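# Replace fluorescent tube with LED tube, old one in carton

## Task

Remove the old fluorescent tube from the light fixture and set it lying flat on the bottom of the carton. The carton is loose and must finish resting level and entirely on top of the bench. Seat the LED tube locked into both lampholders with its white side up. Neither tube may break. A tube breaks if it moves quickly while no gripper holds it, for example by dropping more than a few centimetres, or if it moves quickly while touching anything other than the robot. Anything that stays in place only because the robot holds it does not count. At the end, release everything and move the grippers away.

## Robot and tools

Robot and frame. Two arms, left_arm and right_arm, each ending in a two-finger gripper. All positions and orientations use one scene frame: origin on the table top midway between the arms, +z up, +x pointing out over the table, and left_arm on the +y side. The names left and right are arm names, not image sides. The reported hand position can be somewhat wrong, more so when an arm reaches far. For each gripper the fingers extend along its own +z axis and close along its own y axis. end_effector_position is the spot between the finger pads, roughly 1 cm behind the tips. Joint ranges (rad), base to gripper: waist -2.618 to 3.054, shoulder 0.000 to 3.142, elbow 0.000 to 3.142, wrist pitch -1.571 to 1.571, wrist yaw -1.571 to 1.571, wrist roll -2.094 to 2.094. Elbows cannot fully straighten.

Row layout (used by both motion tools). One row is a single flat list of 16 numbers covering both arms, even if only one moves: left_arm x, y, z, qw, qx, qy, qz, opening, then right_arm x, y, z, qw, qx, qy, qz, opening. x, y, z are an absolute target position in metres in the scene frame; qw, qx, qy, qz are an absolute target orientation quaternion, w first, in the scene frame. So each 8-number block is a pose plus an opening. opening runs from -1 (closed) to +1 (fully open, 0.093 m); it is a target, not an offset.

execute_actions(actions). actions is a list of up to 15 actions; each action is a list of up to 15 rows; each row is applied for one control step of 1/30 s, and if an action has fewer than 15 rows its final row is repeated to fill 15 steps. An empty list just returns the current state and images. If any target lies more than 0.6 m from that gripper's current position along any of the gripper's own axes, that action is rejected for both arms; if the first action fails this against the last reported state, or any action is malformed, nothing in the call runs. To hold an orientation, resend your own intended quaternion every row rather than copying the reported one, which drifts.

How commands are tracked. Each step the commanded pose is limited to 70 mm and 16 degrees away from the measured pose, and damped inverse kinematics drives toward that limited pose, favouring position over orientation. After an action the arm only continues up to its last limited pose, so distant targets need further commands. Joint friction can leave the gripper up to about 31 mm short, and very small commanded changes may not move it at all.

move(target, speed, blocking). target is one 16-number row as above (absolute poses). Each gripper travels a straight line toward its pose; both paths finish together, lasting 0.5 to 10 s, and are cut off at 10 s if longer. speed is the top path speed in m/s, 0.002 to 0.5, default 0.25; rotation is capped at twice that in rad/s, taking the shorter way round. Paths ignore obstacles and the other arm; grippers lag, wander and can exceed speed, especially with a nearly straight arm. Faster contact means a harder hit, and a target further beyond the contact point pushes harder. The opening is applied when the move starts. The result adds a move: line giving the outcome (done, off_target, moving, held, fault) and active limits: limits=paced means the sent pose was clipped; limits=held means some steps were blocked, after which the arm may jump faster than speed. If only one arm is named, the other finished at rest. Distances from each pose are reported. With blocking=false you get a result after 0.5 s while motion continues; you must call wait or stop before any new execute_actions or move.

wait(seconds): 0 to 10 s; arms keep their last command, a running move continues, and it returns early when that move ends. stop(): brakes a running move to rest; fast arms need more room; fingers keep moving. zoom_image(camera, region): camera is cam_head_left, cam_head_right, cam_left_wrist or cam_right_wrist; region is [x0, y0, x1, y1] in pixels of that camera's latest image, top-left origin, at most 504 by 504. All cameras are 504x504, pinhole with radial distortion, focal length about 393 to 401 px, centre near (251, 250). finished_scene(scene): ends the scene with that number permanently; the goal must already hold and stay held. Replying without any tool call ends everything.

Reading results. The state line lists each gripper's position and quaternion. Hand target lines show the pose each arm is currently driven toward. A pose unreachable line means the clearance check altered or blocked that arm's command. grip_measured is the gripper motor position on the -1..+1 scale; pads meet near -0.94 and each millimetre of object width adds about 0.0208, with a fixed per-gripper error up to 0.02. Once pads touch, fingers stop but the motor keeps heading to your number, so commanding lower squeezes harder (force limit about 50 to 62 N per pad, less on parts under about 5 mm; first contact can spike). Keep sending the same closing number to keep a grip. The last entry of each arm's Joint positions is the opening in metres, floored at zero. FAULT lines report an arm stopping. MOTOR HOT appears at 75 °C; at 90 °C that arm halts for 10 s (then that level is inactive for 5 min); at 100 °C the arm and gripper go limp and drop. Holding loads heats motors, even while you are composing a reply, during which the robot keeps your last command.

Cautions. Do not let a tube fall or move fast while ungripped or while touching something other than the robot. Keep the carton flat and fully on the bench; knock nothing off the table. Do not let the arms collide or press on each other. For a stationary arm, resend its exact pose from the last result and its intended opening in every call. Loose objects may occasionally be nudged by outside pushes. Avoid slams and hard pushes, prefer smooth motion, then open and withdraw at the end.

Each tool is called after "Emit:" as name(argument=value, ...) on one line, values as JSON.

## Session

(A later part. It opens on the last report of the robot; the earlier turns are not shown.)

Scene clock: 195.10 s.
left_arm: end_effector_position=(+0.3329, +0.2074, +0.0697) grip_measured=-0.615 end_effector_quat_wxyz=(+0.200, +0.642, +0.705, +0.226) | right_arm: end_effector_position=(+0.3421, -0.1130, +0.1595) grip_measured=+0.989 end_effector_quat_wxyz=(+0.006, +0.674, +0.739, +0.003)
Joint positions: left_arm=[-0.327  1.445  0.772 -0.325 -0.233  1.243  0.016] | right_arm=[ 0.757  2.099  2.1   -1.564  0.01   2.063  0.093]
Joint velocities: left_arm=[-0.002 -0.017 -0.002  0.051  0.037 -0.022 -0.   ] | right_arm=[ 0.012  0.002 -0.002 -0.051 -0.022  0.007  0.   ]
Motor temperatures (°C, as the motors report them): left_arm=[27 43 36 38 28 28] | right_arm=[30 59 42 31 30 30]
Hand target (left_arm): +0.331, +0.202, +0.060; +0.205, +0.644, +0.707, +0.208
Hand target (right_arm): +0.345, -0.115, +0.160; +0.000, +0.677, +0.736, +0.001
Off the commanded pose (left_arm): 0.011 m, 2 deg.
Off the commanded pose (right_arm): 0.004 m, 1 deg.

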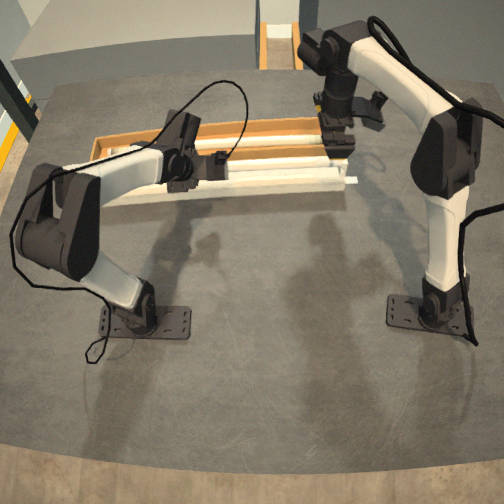

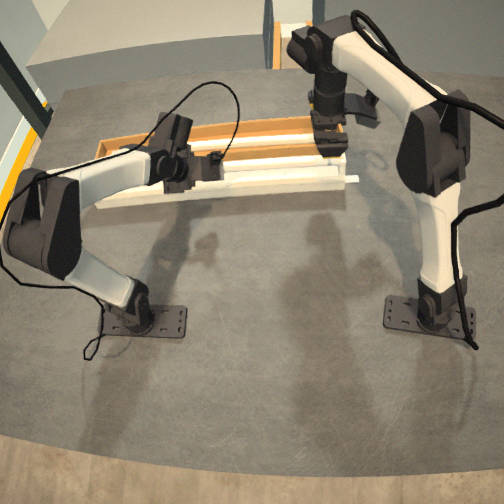

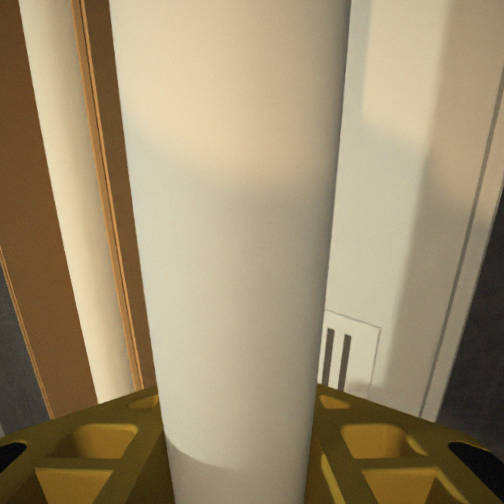

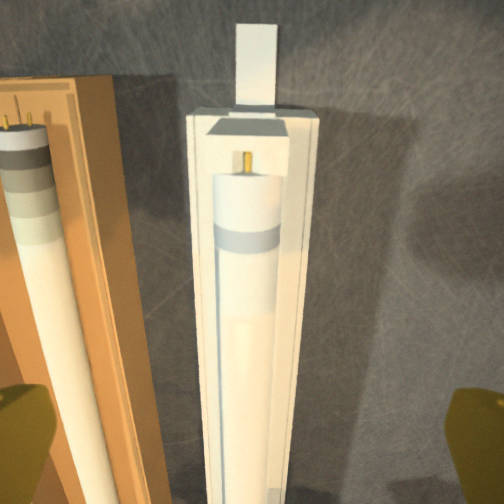

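Emit:
move(target=[0.330,0.206,0.058,0.206,0.644,0.707,0.208,-0.64,0.345,-0.115,0.16,0,0.677,0.736,0,1], speed=0.01)

Emit:
move(target=[0.331,0.206,0.064,0.206,0.644,0.707,0.208,-0.2,0.345,-0.115,0.16,0,0.677,0.736,0,1], speed=0.02)

Emit:
move(target=[0.329,0.203,0.068,0.066,0.674,0.732,0.072,0.05,0.345,-0.115,0.16,0,0.677,0.736,0,1], speed=0.12)

Emit:
zoom_image(camera="cam_head_left", region=[60,120,260,230])

Scene clock: 199.33 s.
left_arm: end_effector_position=(+0.3333, +0.2076, +0.0688) grip_measured=-0.615 end_effector_quat_wxyz=(+0.203, +0.642, +0.705, +0.223) | right_arm: end_effector_position=(+0.3421, -0.1130, +0.1595) grip_measured=+0.989 end_effector_quat_wxyz=(+0.006, +0.674, +0.739, +0.003)
Joint positions: left_arm=[-0.321  1.445  0.767 -0.315 -0.222  1.245  0.016] | right_arm=[ 0.757  2.099  2.1   -1.564  0.01   2.063  0.093]
Joint velocities: left_arm=[ 0.012 -0.007 -0.007  0.037  0.007 -0.037  0.   ] | right_arm=[-0.027 -0.012  0.002  0.066 -0.051 -0.037  0.   ]
Motor temperatures (°C, as the motors report them): left_arm=[27 42 36 38 28 28] | right_arm=[30 59 42 31 30 30]
Hand target (left_arm): +0.330, +0.206, +0.058; +0.205, +0.644, +0.707, +0.208
Hand target (right_arm): +0.345, -0.115, +0.160; +0.000, +0.677, +0.736, +0.001
Off the commanded pose (left_arm): 0.011 m, 2 deg.
Off the commanded pose (right_arm): 0.004 m, 1 deg.
joint sent to its limit (right arm) — the command would take joint 4 (wrist pitch) past its lower limit, so that joint was sent only as far as its limit.
move: off_target (left_arm)

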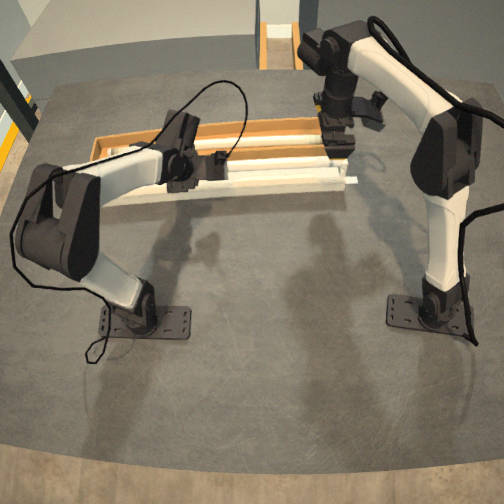

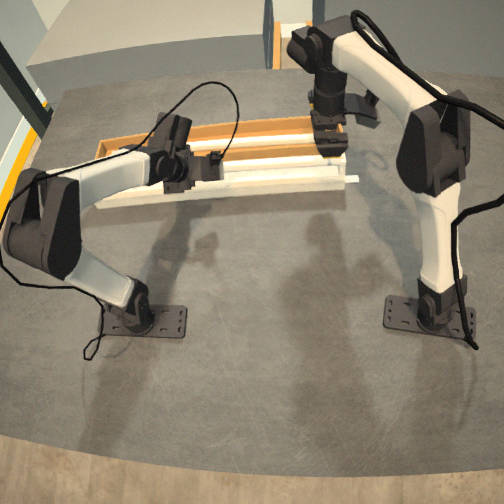

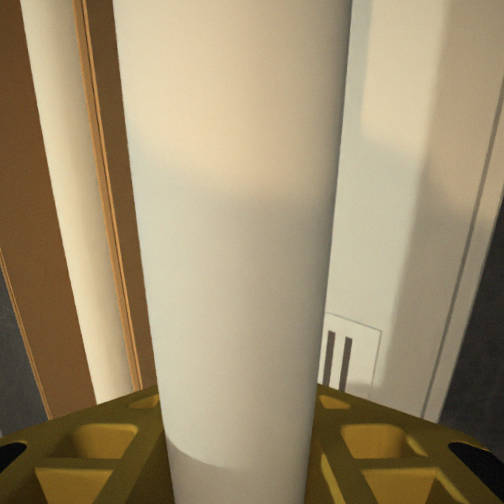

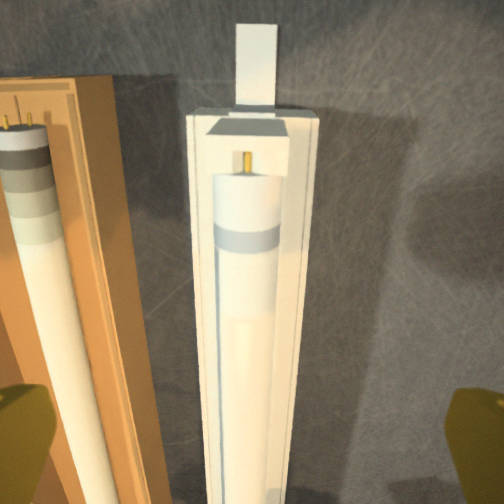

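Scene clock: 200.37 s.
left_arm: end_effector_position=(+0.3322, +0.2040, +0.0678) grip_measured=-0.201 end_effector_quat_wxyz=(+0.208, +0.645, +0.703, +0.213) | right_arm: end_effector_position=(+0.3421, -0.1130, +0.1595) grip_measured=+0.989 end_effector_quat_wxyz=(+0.006, +0.674, +0.739, +0.003)
Joint positions: left_arm=[-0.321  1.445  0.767 -0.318 -0.199  1.245  0.036] | right_arm=[ 0.757  2.099  2.1   -1.564  0.01   2.063  0.093]
Joint velocities: left_arm=[-0.002 -0.012 -0.012 -0.007 -0.022  0.007 -0.001] | right_arm=[-0.017  0.017 -0.007 -0.051 -0.022 -0.037  0.   ]
Motor temperatures (°C, as the motors report them): left_arm=[27 42 36 38 28 28] | right_arm=[30 59 42 31 30 30]
Hand target (left_arm): +0.331, +0.206, +0.064; +0.206, +0.644, +0.707, +0.208
Hand target (right_arm): +0.345, -0.115, +0.160; +0.000, +0.677, +0.736, +0.001
Off the commanded pose (left_arm): 0.004 m, 1 deg.
Off the commanded pose (right_arm): 0.004 m, 1 deg.
joint sent to its limit (right arm) — the command would take joint 4 (wrist pitch) past its lower limit, so that joint was sent only as far as its limit.
move: done

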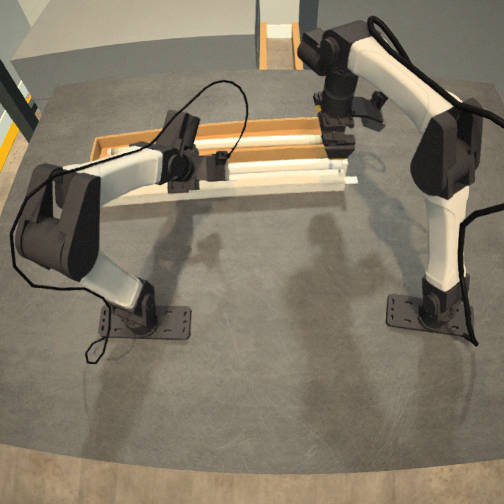

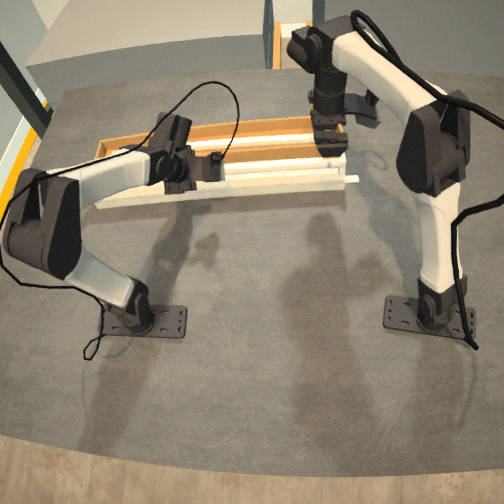

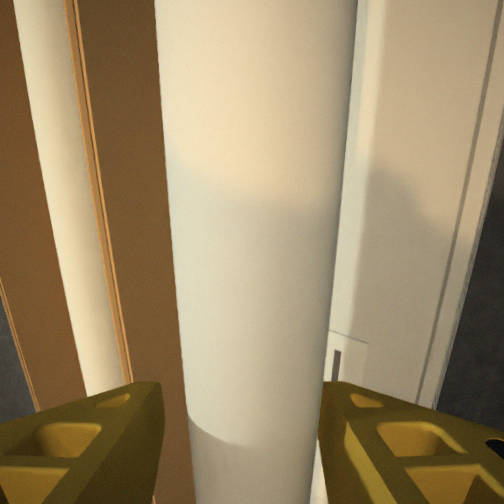

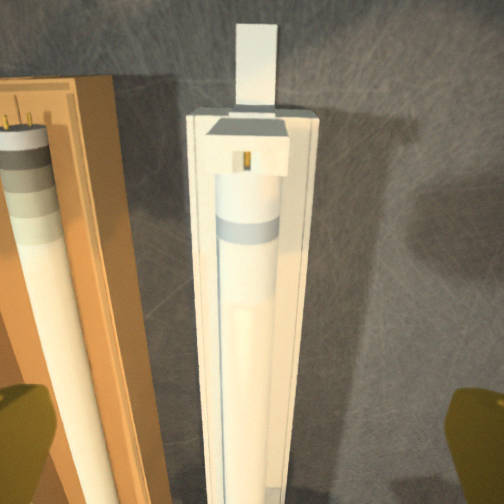

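Scene clock: 202.60 s.
left_arm: end_effector_position=(+0.3257, +0.2015, +0.0692) grip_measured=+0.049 end_effector_quat_wxyz=(+0.067, +0.675, +0.730, +0.079) | right_arm: end_effector_position=(+0.3421, -0.1130, +0.1595) grip_measured=+0.989 end_effector_quat_wxyz=(+0.006, +0.674, +0.739, +0.003)
Joint positions: left_arm=[-0.274  1.691  1.174 -0.86  -0.076  1.249  0.048] | right_arm=[ 0.757  2.099  2.1   -1.564  0.01   2.063  0.093]
Joint velocities: left_arm=[-0.002 -0.012 -0.007  0.037  0.007  0.022 -0.001] | right_arm=[-0.002 -0.007  0.002  0.007 -0.037  0.022  0.001]
Motor temperatures (°C, as the motors report them): left_arm=[27 42 36 38 28 28] | right_arm=[30 59 42 31 30 30]
Hand target (left_arm): +0.328, +0.203, +0.069; +0.064, +0.675, +0.731, +0.074
Hand target (right_arm): +0.345, -0.115, +0.160; +0.000, +0.677, +0.736, +0.001
Off the commanded pose (left_arm): 0.004 m, 1 deg.
Off the commanded pose (right_arm): 0.004 m, 1 deg.
joint sent to its limit (right arm) — the command would take joint 4 (wrist pitch) past its lower limit, so that joint was sent only as far as its limit.
move: done

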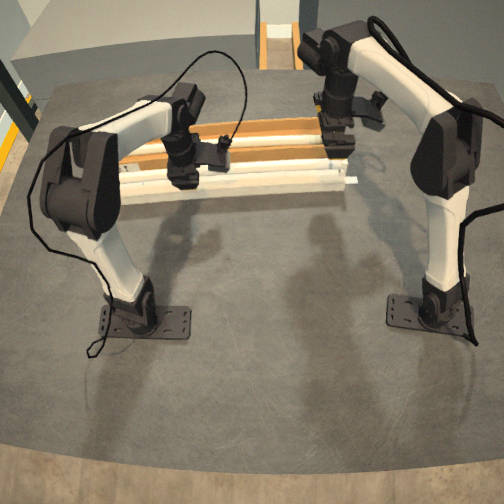

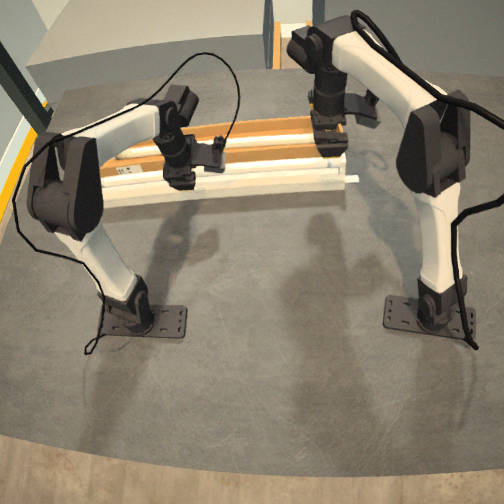

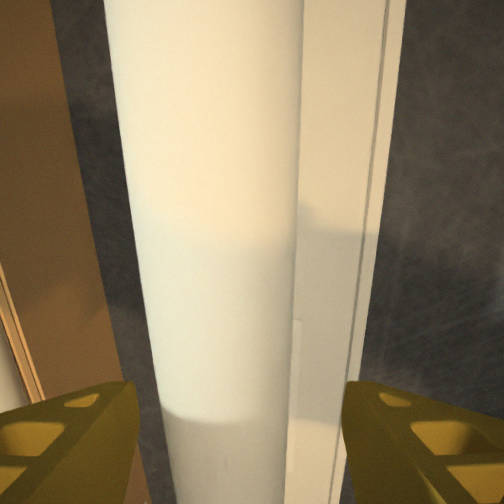

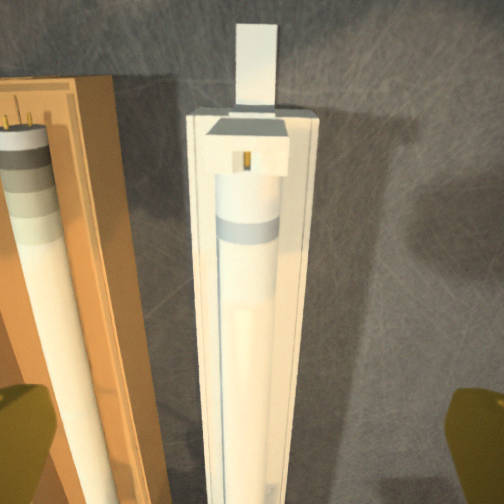

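Region (60, 120, 260, 230) of cam_head_left's 504x504 image, scaled by 2.520, with more detail than that image has; it fills the top 277 rows of this view, and the rest is white.

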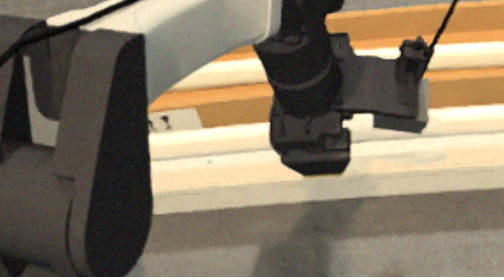

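Emit:
move(target=[0.334,0.202,0.058,0.152,0.660,0.717,0.166,0.05,0.345,-0.115,0.16,0,0.677,0.736,0,1], speed=0.1)

Scene clock: 205.53 s.
left_arm: end_effector_position=(+0.3364, +0.2034, +0.0578) grip_measured=+0.049 end_effector_quat_wxyz=(+0.150, +0.660, +0.718, +0.160) | right_arm: end_effector_position=(+0.3421, -0.1130, +0.1595) grip_measured=+0.989 end_effector_quat_wxyz=(+0.006, +0.674, +0.739, +0.003)
Joint positions: left_arm=[-0.294  1.574  0.926 -0.504 -0.146  1.246  0.048] | right_arm=[ 0.757  2.099  2.1   -1.564  0.01   2.063  0.093]
Joint velocities: left_arm=[-0.007 -0.007  0.002  0.007  0.007 -0.037  0.   ] | right_arm=[ 0.022 -0.012 -0.007 -0.007  0.051 -0.007  0.001]
Motor temperatures (°C, as the motors report them): left_arm=[27 43 36 37 28 28] | right_arm=[30 59 42 31 30 30]
Hand target (left_arm): +0.334, +0.202, +0.057; +0.153, +0.659, +0.718, +0.165
Hand target (right_arm): +0.345, -0.115, +0.160; +0.000, +0.677, +0.736, +0.001
Off the commanded pose (left_arm): 0.003 m, 1 deg.
Off the commanded pose (right_arm): 0.004 m, 1 deg.
joint sent to its limit (right arm) — the command would take joint 4 (wrist pitch) past its lower limit, so that joint was sent only as far as its limit.
move: done

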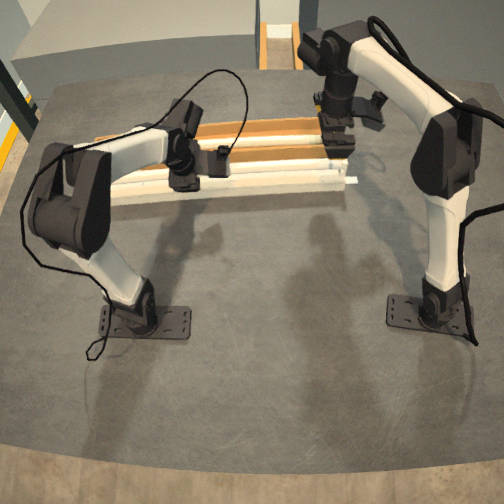

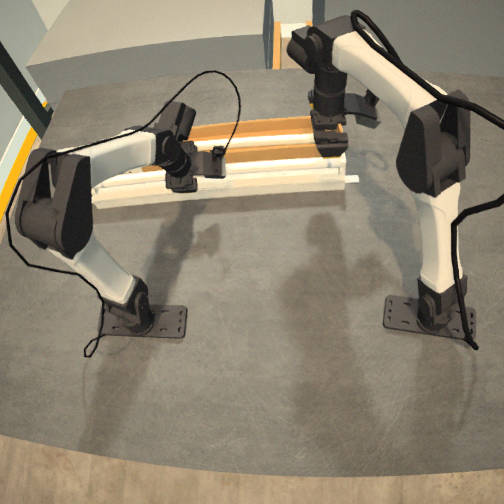

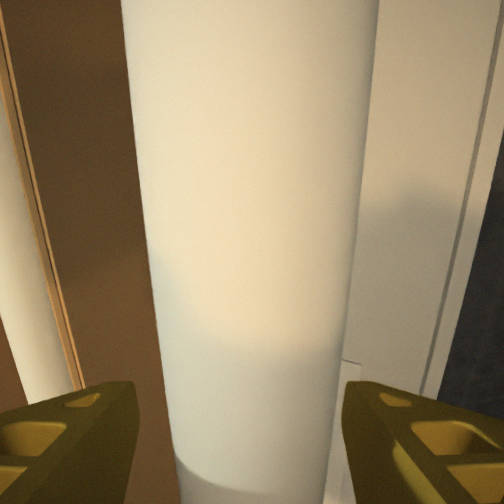

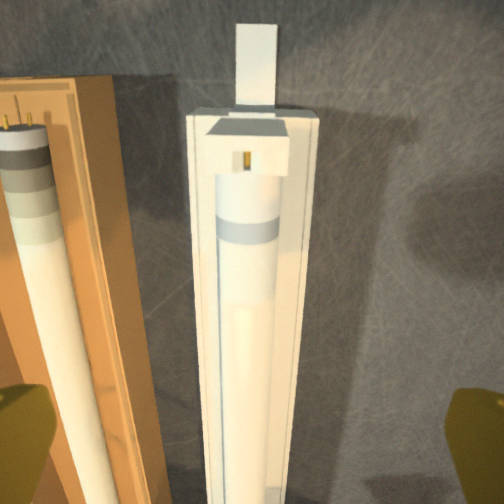

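Too deep; back off a bit.

Emit:
move(target=[0.327,0.201,0.067,0.152,0.660,0.717,0.166,0.05,0.345,-0.115,0.16,0,0.677,0.736,0,1], speed=0.03)

Scene clock: 207.23 s.
left_arm: end_effector_position=(+0.3342, +0.2009, +0.0677) grip_measured=+0.049 end_effector_quat_wxyz=(+0.158, +0.659, +0.716, +0.166) | right_arm: end_effector_position=(+0.3421, -0.1130, +0.1595) grip_measured=+0.989 end_effector_quat_wxyz=(+0.006, +0.674, +0.739, +0.003)
Joint positions: left_arm=[-0.306  1.539  0.926 -0.52  -0.153  1.239  0.048] | right_arm=[ 0.757  2.099  2.1   -1.564  0.01   2.063  0.093]
Joint velocities: left_arm=[ 0.017 -0.007 -0.027 -0.081 -0.007  0.007 -0.   ] | right_arm=[ 0.007 -0.007 -0.002 -0.037 -0.037 -0.037 -0.001]
Motor temperatures (°C, as the motors report them): left_arm=[27 43 36 37 28 28] | right_arm=[30 59 42 31 30 30]
Hand target (left_arm): +0.327, +0.201, +0.067; +0.152, +0.660, +0.717, +0.166
Hand target (right_arm): +0.345, -0.115, +0.160; +0.000, +0.677, +0.736, +0.001
Off the commanded pose (left_arm): 0.007 m, 1 deg.
Off the commanded pose (right_arm): 0.004 m, 1 deg.
joint sent to its limit (right arm) — the command would take joint 4 (wrist pitch) past its lower limit, so that joint was sent only as far as its limit.
move: done

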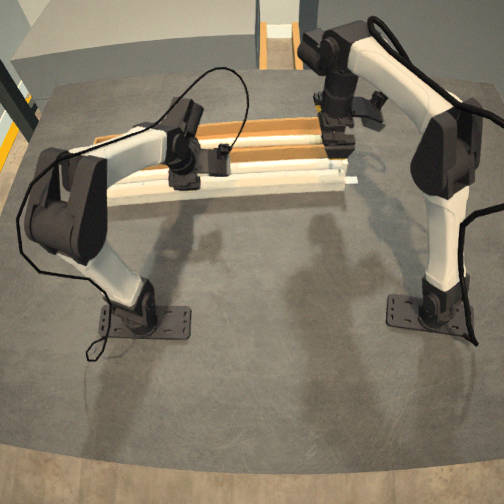

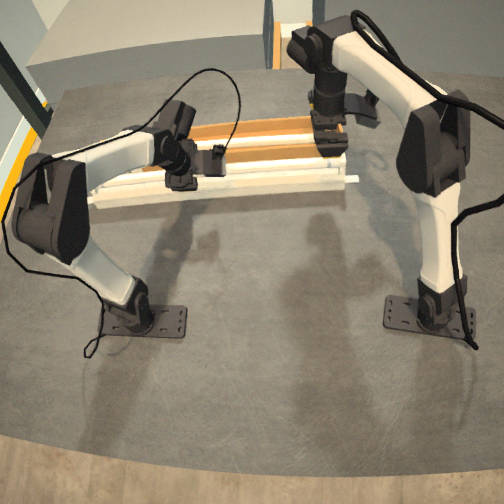

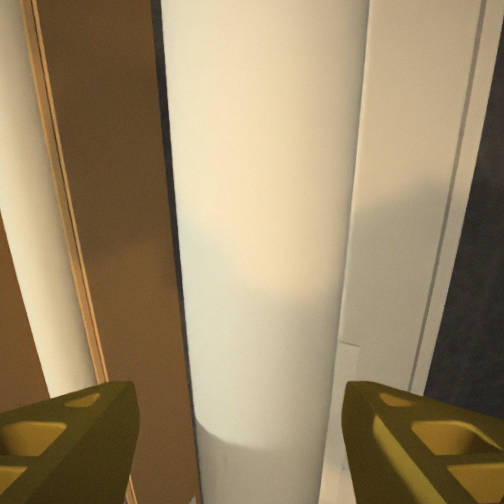

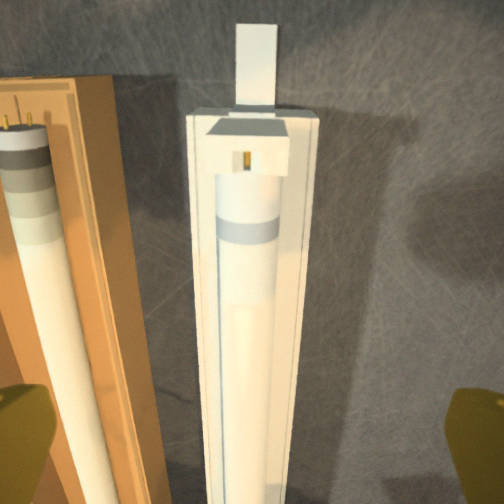

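Emit:
move(target=[0.322,0.201,0.063,0.152,0.660,0.717,0.166,0.05,0.345,-0.115,0.16,0,0.677,0.736,0,1], speed=0.03)

Scene clock: 209.07 s.
left_arm: end_effector_position=(+0.3258, +0.2017, +0.0623) grip_measured=+0.049 end_effector_quat_wxyz=(+0.151, +0.661, +0.717, +0.162) | right_arm: end_effector_position=(+0.3421, -0.1130, +0.1595) grip_measured=+0.989 end_effector_quat_wxyz=(+0.006, +0.674, +0.739, +0.003)
Joint positions: left_arm=[-0.312  1.527  0.898 -0.521 -0.156  1.233  0.048] | right_arm=[ 0.757  2.099  2.1   -1.564  0.01   2.063  0.093]
Joint velocities: left_arm=[-0.017  0.002 -0.002  0.007  0.066  0.007 -0.   ] | right_arm=[-0.012 -0.017  0.002  0.037  0.007  0.037  0.   ]
Motor temperatures (°C, as the motors report them): left_arm=[27 43 36 37 28 28] | right_arm=[30 59 42 31 30 30]
Hand target (left_arm): +0.322, +0.201, +0.063; +0.152, +0.660, +0.717, +0.166
Hand target (right_arm): +0.345, -0.115, +0.160; +0.000, +0.677, +0.736, +0.001
Off the commanded pose (left_arm): 0.004 m, 0 deg.
Off the commanded pose (right_arm): 0.004 m, 1 deg.
joint sent to its limit (right arm) — the command would take joint 4 (wrist pitch) past its lower limit, so that joint was sent only as far as its limit.
move: done

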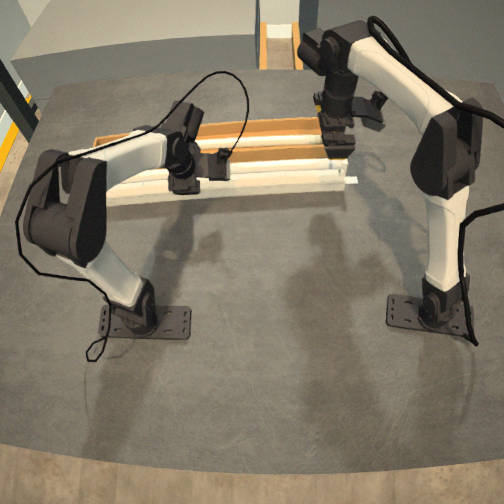

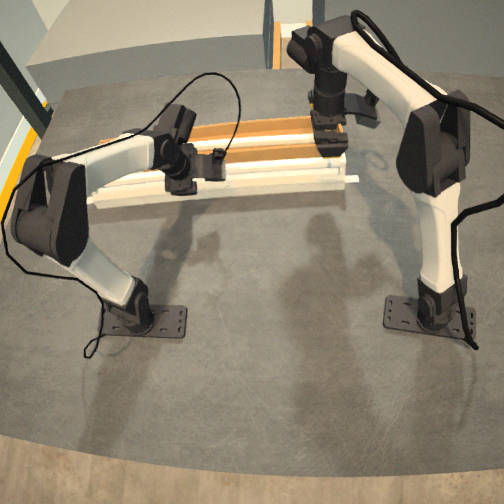

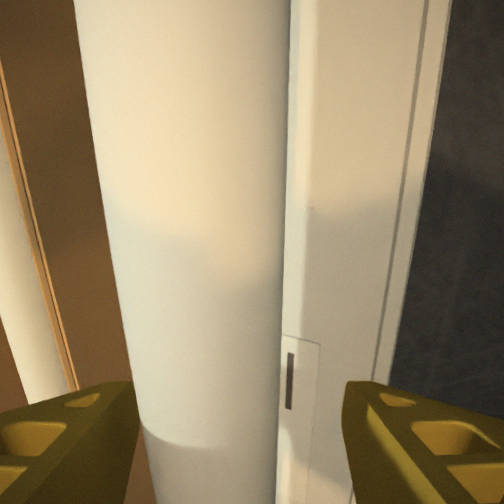

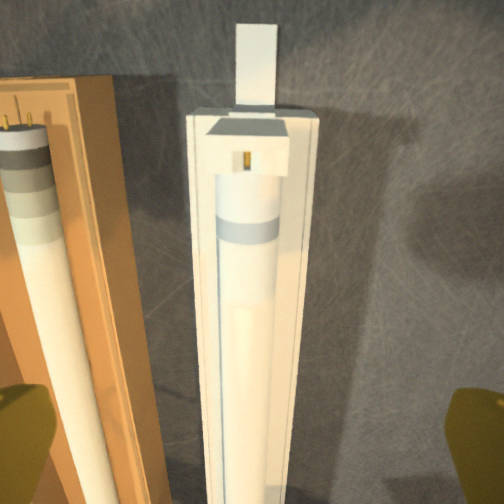

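Emit:
move(target=[0.332,0.201,0.064,0.152,0.660,0.717,0.166,0.05,0.345,-0.115,0.16,0,0.677,0.736,0,1], speed=0.02)

Emit:
move(target=[0.330,0.201,0.064,0.152,0.660,0.717,0.166,-0.6,0.345,-0.115,0.16,0,0.677,0.736,0,1], speed=0.02)

Scene clock: 211.83 s.
left_arm: end_effector_position=(+0.3258, +0.2018, +0.0623) grip_measured=+0.049 end_effector_quat_wxyz=(+0.151, +0.661, +0.717, +0.163) | right_arm: end_effector_position=(+0.3421, -0.1130, +0.1595) grip_measured=+0.989 end_effector_quat_wxyz=(+0.006, +0.674, +0.739, +0.003)
Joint positions: left_arm=[-0.312  1.527  0.898 -0.521 -0.156  1.233  0.048] | right_arm=[ 0.757  2.099  2.1   -1.564  0.01   2.063  0.093]
Joint velocities: left_arm=[-0.012  0.007 -0.012 -0.007  0.037 -0.081  0.   ] | right_arm=[-0.002 -0.012 -0.007  0.007 -0.051 -0.037  0.   ]
Motor temperatures (°C, as the motors report them): left_arm=[27 43 36 37 28 28] | right_arm=[30 59 43 31 30 30]
Hand target (left_arm): +0.332, +0.201, +0.064; +0.152, +0.660, +0.717, +0.166
Hand target (right_arm): +0.345, -0.115, +0.160; +0.000, +0.677, +0.736, +0.001
Off the commanded pose (left_arm): 0.006 m, 0 deg.
Off the commanded pose (right_arm): 0.004 m, 1 deg.
joint sent to its limit (right arm) — the command would take joint 4 (wrist pitch) past its lower limit, so that joint was sent only as far as its limit.
move: done

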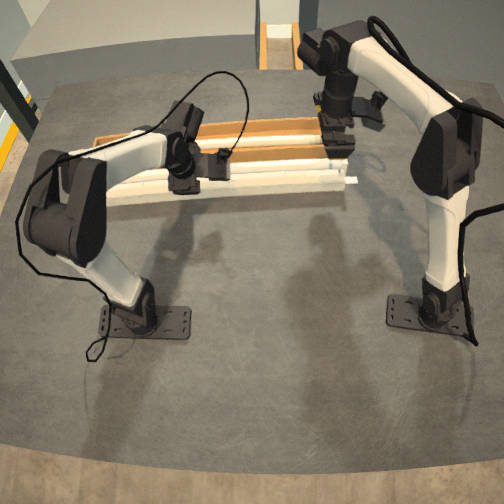

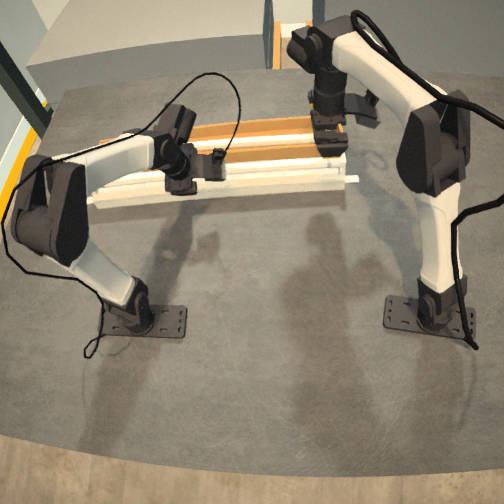

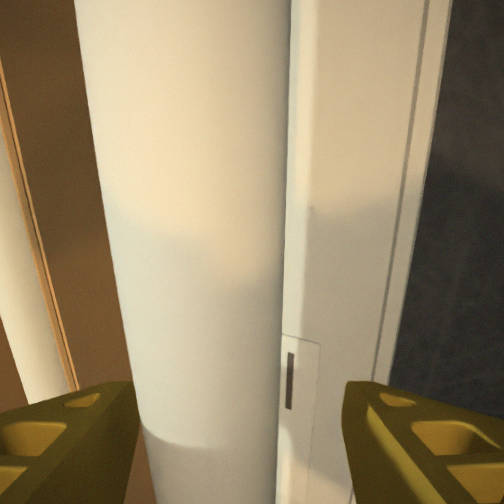

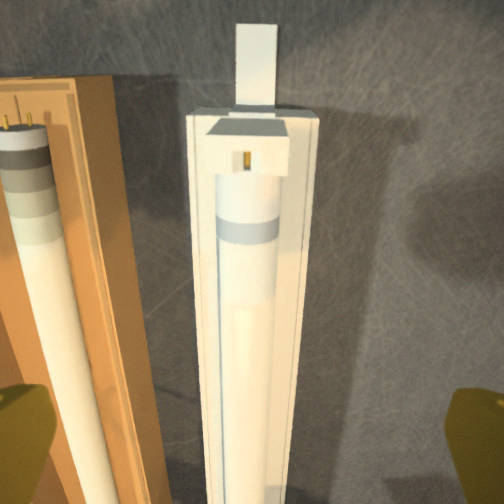

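Scene clock: 212.53 s.
left_arm: end_effector_position=(+0.3301, +0.2018, +0.0651) grip_measured=-0.584 end_effector_quat_wxyz=(+0.157, +0.658, +0.717, +0.169) | right_arm: end_effector_position=(+0.3421, -0.1130, +0.1595) grip_measured=+0.989 end_effector_quat_wxyz=(+0.006, +0.674, +0.739, +0.003)
Joint positions: left_arm=[-0.311  1.527  0.902 -0.507 -0.162  1.233  0.017] | right_arm=[ 0.757  2.099  2.1   -1.564  0.01   2.063  0.093]
Joint velocities: left_arm=[ 0.007 -0.007 -0.002  0.022 -0.007 -0.007  0.001] | right_arm=[-0.007 -0.012  0.007 -0.022 -0.125 -0.037  0.001]
Motor temperatures (°C, as the motors report them): left_arm=[27 43 36 37 28 28] | right_arm=[30 59 43 31 30 30]
Hand target (left_arm): +0.330, +0.201, +0.064; +0.152, +0.660, +0.717, +0.166
Hand target (right_arm): +0.345, -0.115, +0.160; +0.000, +0.677, +0.736, +0.001
Off the commanded pose (left_arm): 0.001 m, 1 deg.
Off the commanded pose (right_arm): 0.004 m, 1 deg.
joint sent to its limit (right arm) — the command would take joint 4 (wrist pitch) past its lower limit, so that joint was sent only as far as its limit.
move: done

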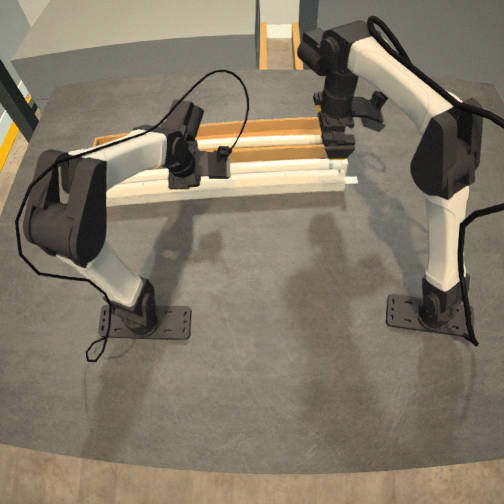

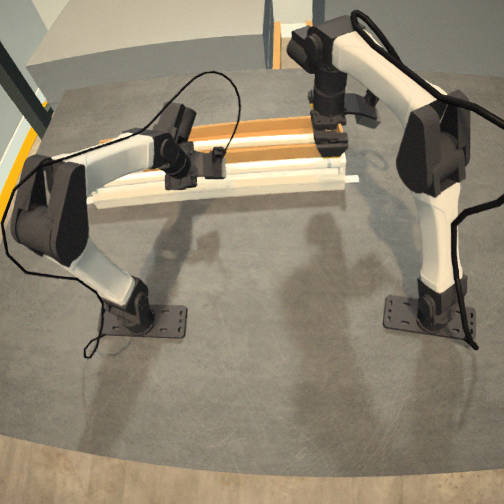

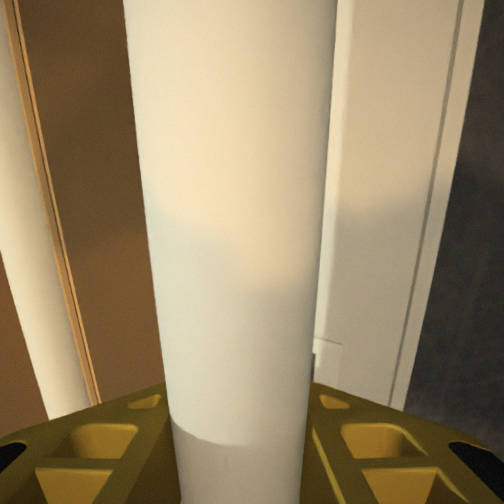

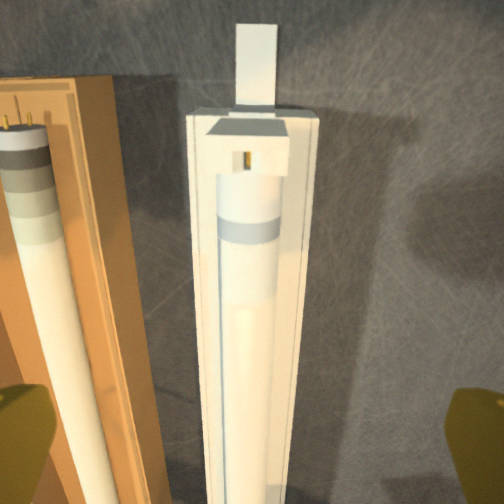

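Emit:
move(target=[0.330,0.201,0.063,-0.129,0.665,0.722,-0.140,-0.6,0.345,-0.115,0.16,0,0.677,0.736,0,1], speed=0.12)

Emit:
zoom_image(camera="cam_head_right", region=[60,120,260,230])

Scene clock: 218.40 s.
left_arm: end_effector_position=(+0.3271, +0.2013, +0.0674) grip_measured=-0.584 end_effector_quat_wxyz=(-0.135, +0.666, +0.723, -0.129) | right_arm: end_effector_position=(+0.3421, -0.1130, +0.1595) grip_measured=+0.989 end_effector_quat_wxyz=(+0.006, +0.674, +0.739, +0.003)
Joint positions: left_arm=[-0.201  2.218  1.854 -1.576  0.071  1.324  0.017] | right_arm=[ 0.757  2.099  2.1   -1.564  0.01   2.063  0.093]
Joint velocities: left_arm=[-0.007 -0.012 -0.012 -0.007  0.066  0.037 -0.   ] | right_arm=[ 0.012 -0.002 -0.007 -0.095  0.022 -0.081 -0.001]
Motor temperatures (°C, as the motors report them): left_arm=[27 43 37 36 28 28] | right_arm=[30 59 43 31 30 30]
Hand target (left_arm): +0.330, +0.200, +0.066; -0.132, +0.668, +0.720, -0.136
Hand target (right_arm): +0.345, -0.115, +0.160; +0.000, +0.677, +0.736, +0.001
Off the commanded pose (left_arm): 0.005 m, 1 deg.
Off the commanded pose (right_arm): 0.004 m, 1 deg.
joint sent to its limit (left arm) — the command would take joint 4 (wrist pitch) past its lower limit, so that joint was sent only as far as its limit.
joint sent to its limit (right arm) — the command would take joint 4 (wrist pitch) past its lower limit, so that joint was sent only as far as its limit.
move: done

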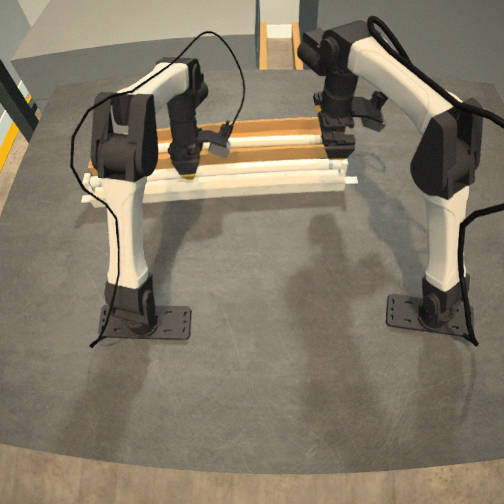

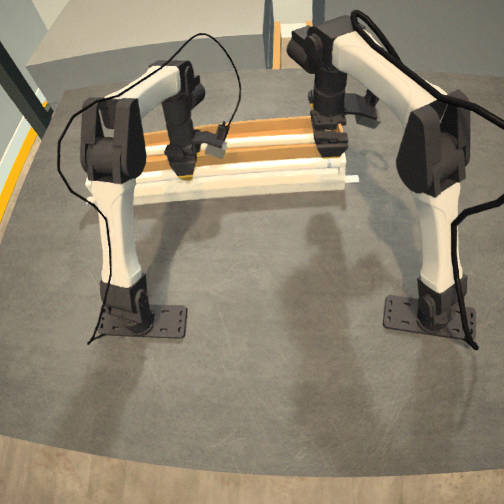

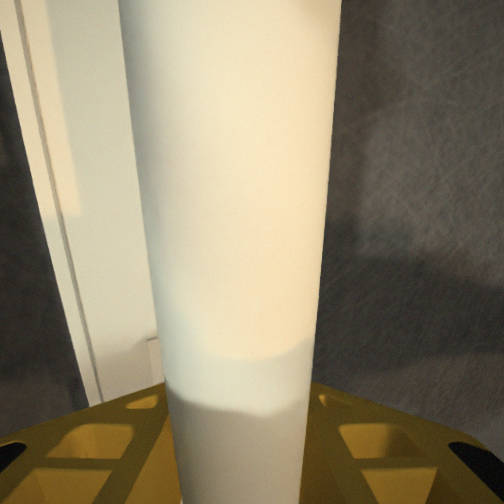

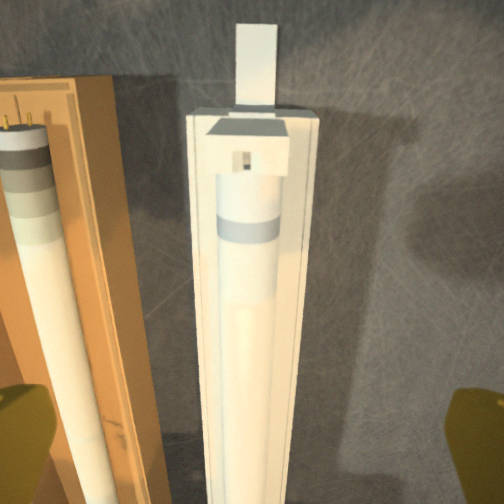

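Region (60, 120, 260, 230) of cam_head_right's 504x504 image, scaled by 2.520, with more detail than that image has; it fills the top 277 rows of this view, and the rest is white.

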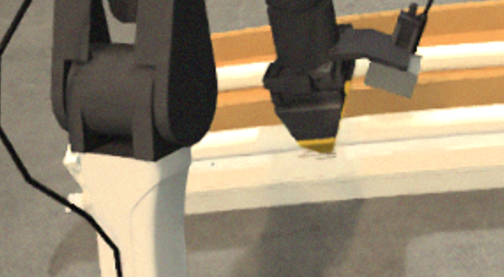

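Emit:
move(target=[0.330,0.201,0.064,-0.129,0.665,0.722,-0.140,0.05,0.345,-0.115,0.16,0,0.677,0.736,0,1])

Emit:
move(target=[0.328,0.201,0.066,0.120,0.666,0.724,0.131,0.05,0.345,-0.115,0.16,0,0.677,0.736,0,1], speed=0.16)

Scene clock: 220.53 s.
left_arm: end_effector_position=(+0.3268, +0.1996, +0.0674) grip_measured=+0.049 end_effector_quat_wxyz=(-0.132, +0.667, +0.721, -0.133) | right_arm: end_effector_position=(+0.3421, -0.1130, +0.1595) grip_measured=+0.989 end_effector_quat_wxyz=(+0.006, +0.674, +0.739, +0.003)
Joint positions: left_arm=[-0.201  2.218  1.854 -1.576  0.082  1.33   0.048] | right_arm=[ 0.757  2.099  2.1   -1.564  0.01   2.063  0.093]
Joint velocities: left_arm=[-0.012  0.002 -0.012 -0.007  0.007  0.007 -0.   ] | right_arm=[ 0.007  0.002  0.012  0.051 -0.081  0.007 -0.001]
Motor temperatures (°C, as the motors report them): left_arm=[27 43 37 36 28 28] | right_arm=[30 59 43 31 30 30]
Hand target (left_arm): +0.330, +0.201, +0.064; -0.129, +0.665, +0.722, -0.140
Hand target (right_arm): +0.345, -0.115, +0.160; +0.000, +0.677, +0.736, +0.001
Off the commanded pose (left_arm): 0.005 m, 1 deg.
Off the commanded pose (right_arm): 0.004 m, 1 deg.
joint sent to its limit (right arm) — the command would take joint 4 (wrist pitch) past its lower limit, so that joint was sent only as far as its limit.
move: done

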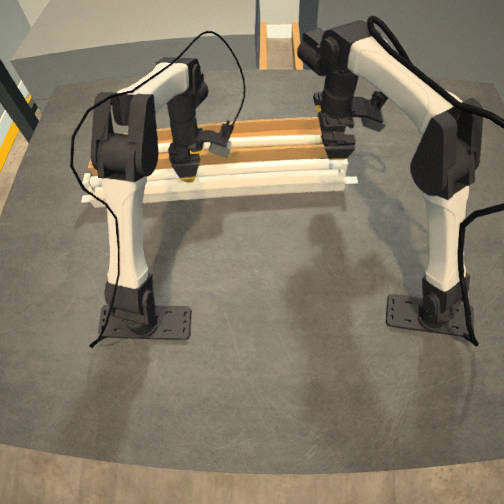

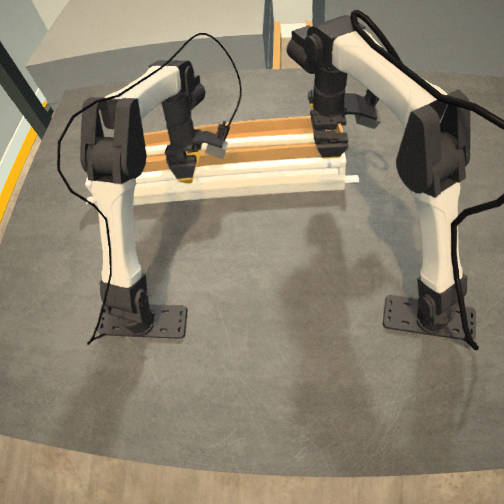

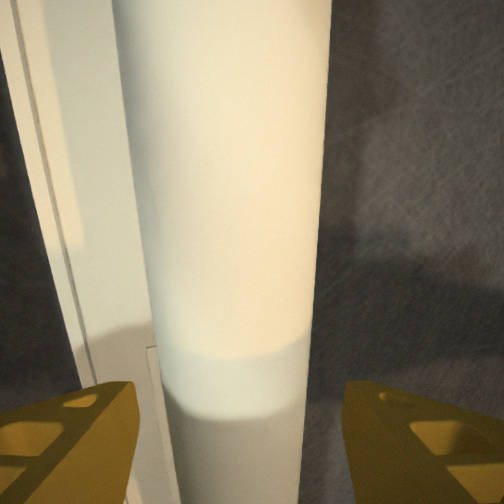

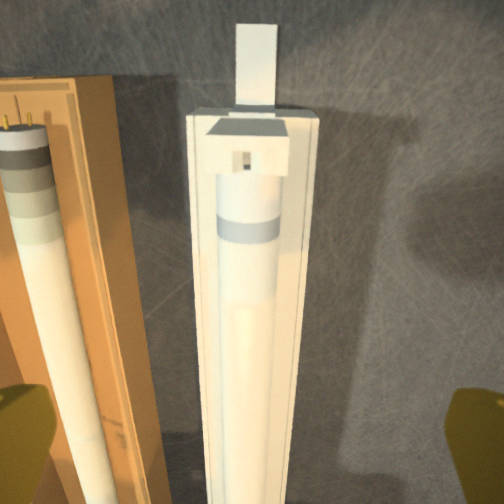

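Scene clock: 223.43 s.
left_arm: end_effector_position=(+0.3300, +0.2029, +0.0625) grip_measured=+0.049 end_effector_quat_wxyz=(+0.118, +0.664, +0.728, +0.124) | right_arm: end_effector_position=(+0.3421, -0.1130, +0.1595) grip_measured=+0.989 end_effector_quat_wxyz=(+0.006, +0.674, +0.739, +0.003)
Joint positions: left_arm=[-0.283  1.609  1.021 -0.657 -0.109  1.236  0.048] | right_arm=[ 0.757  2.099  2.1   -1.564  0.01   2.063  0.093]
Joint velocities: left_arm=[-0.012 -0.017 -0.002 -0.051 -0.007 -0.037 -0.001] | right_arm=[ 0.002 -0.002 -0.007 -0.051 -0.051  0.051 -0.001]
Motor temperatures (°C, as the motors report them): left_arm=[27 44 36 36 28 28] | right_arm=[30 59 43 31 30 30]
Hand target (left_arm): +0.328, +0.202, +0.063; +0.122, +0.663, +0.727, +0.130
Hand target (right_arm): +0.345, -0.115, +0.160; +0.000, +0.677, +0.736, +0.001
Off the commanded pose (left_arm): 0.004 m, 1 deg.
Off the commanded pose (right_arm): 0.004 m, 1 deg.
joint sent to its limit (right arm) — the command would take joint 4 (wrist pitch) past its lower limit, so that joint was sent only as far as its limit.
move: done

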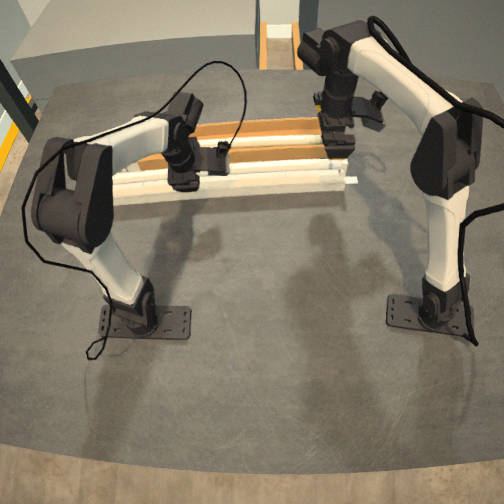

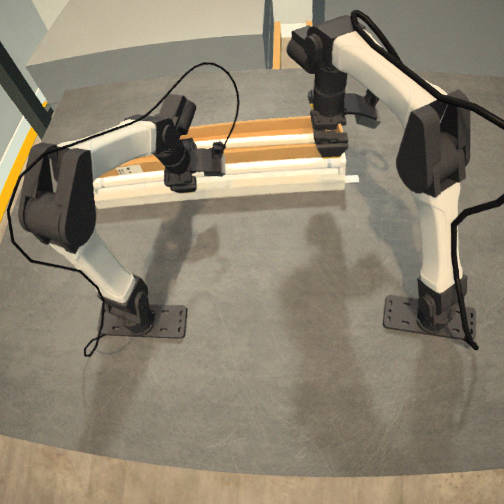

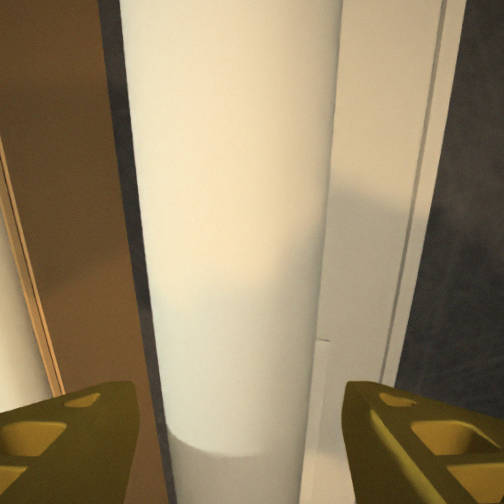

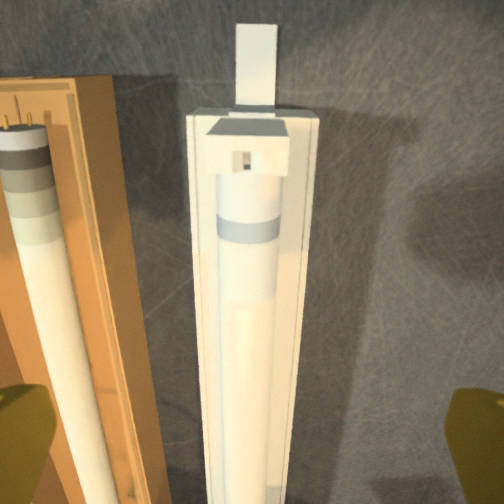

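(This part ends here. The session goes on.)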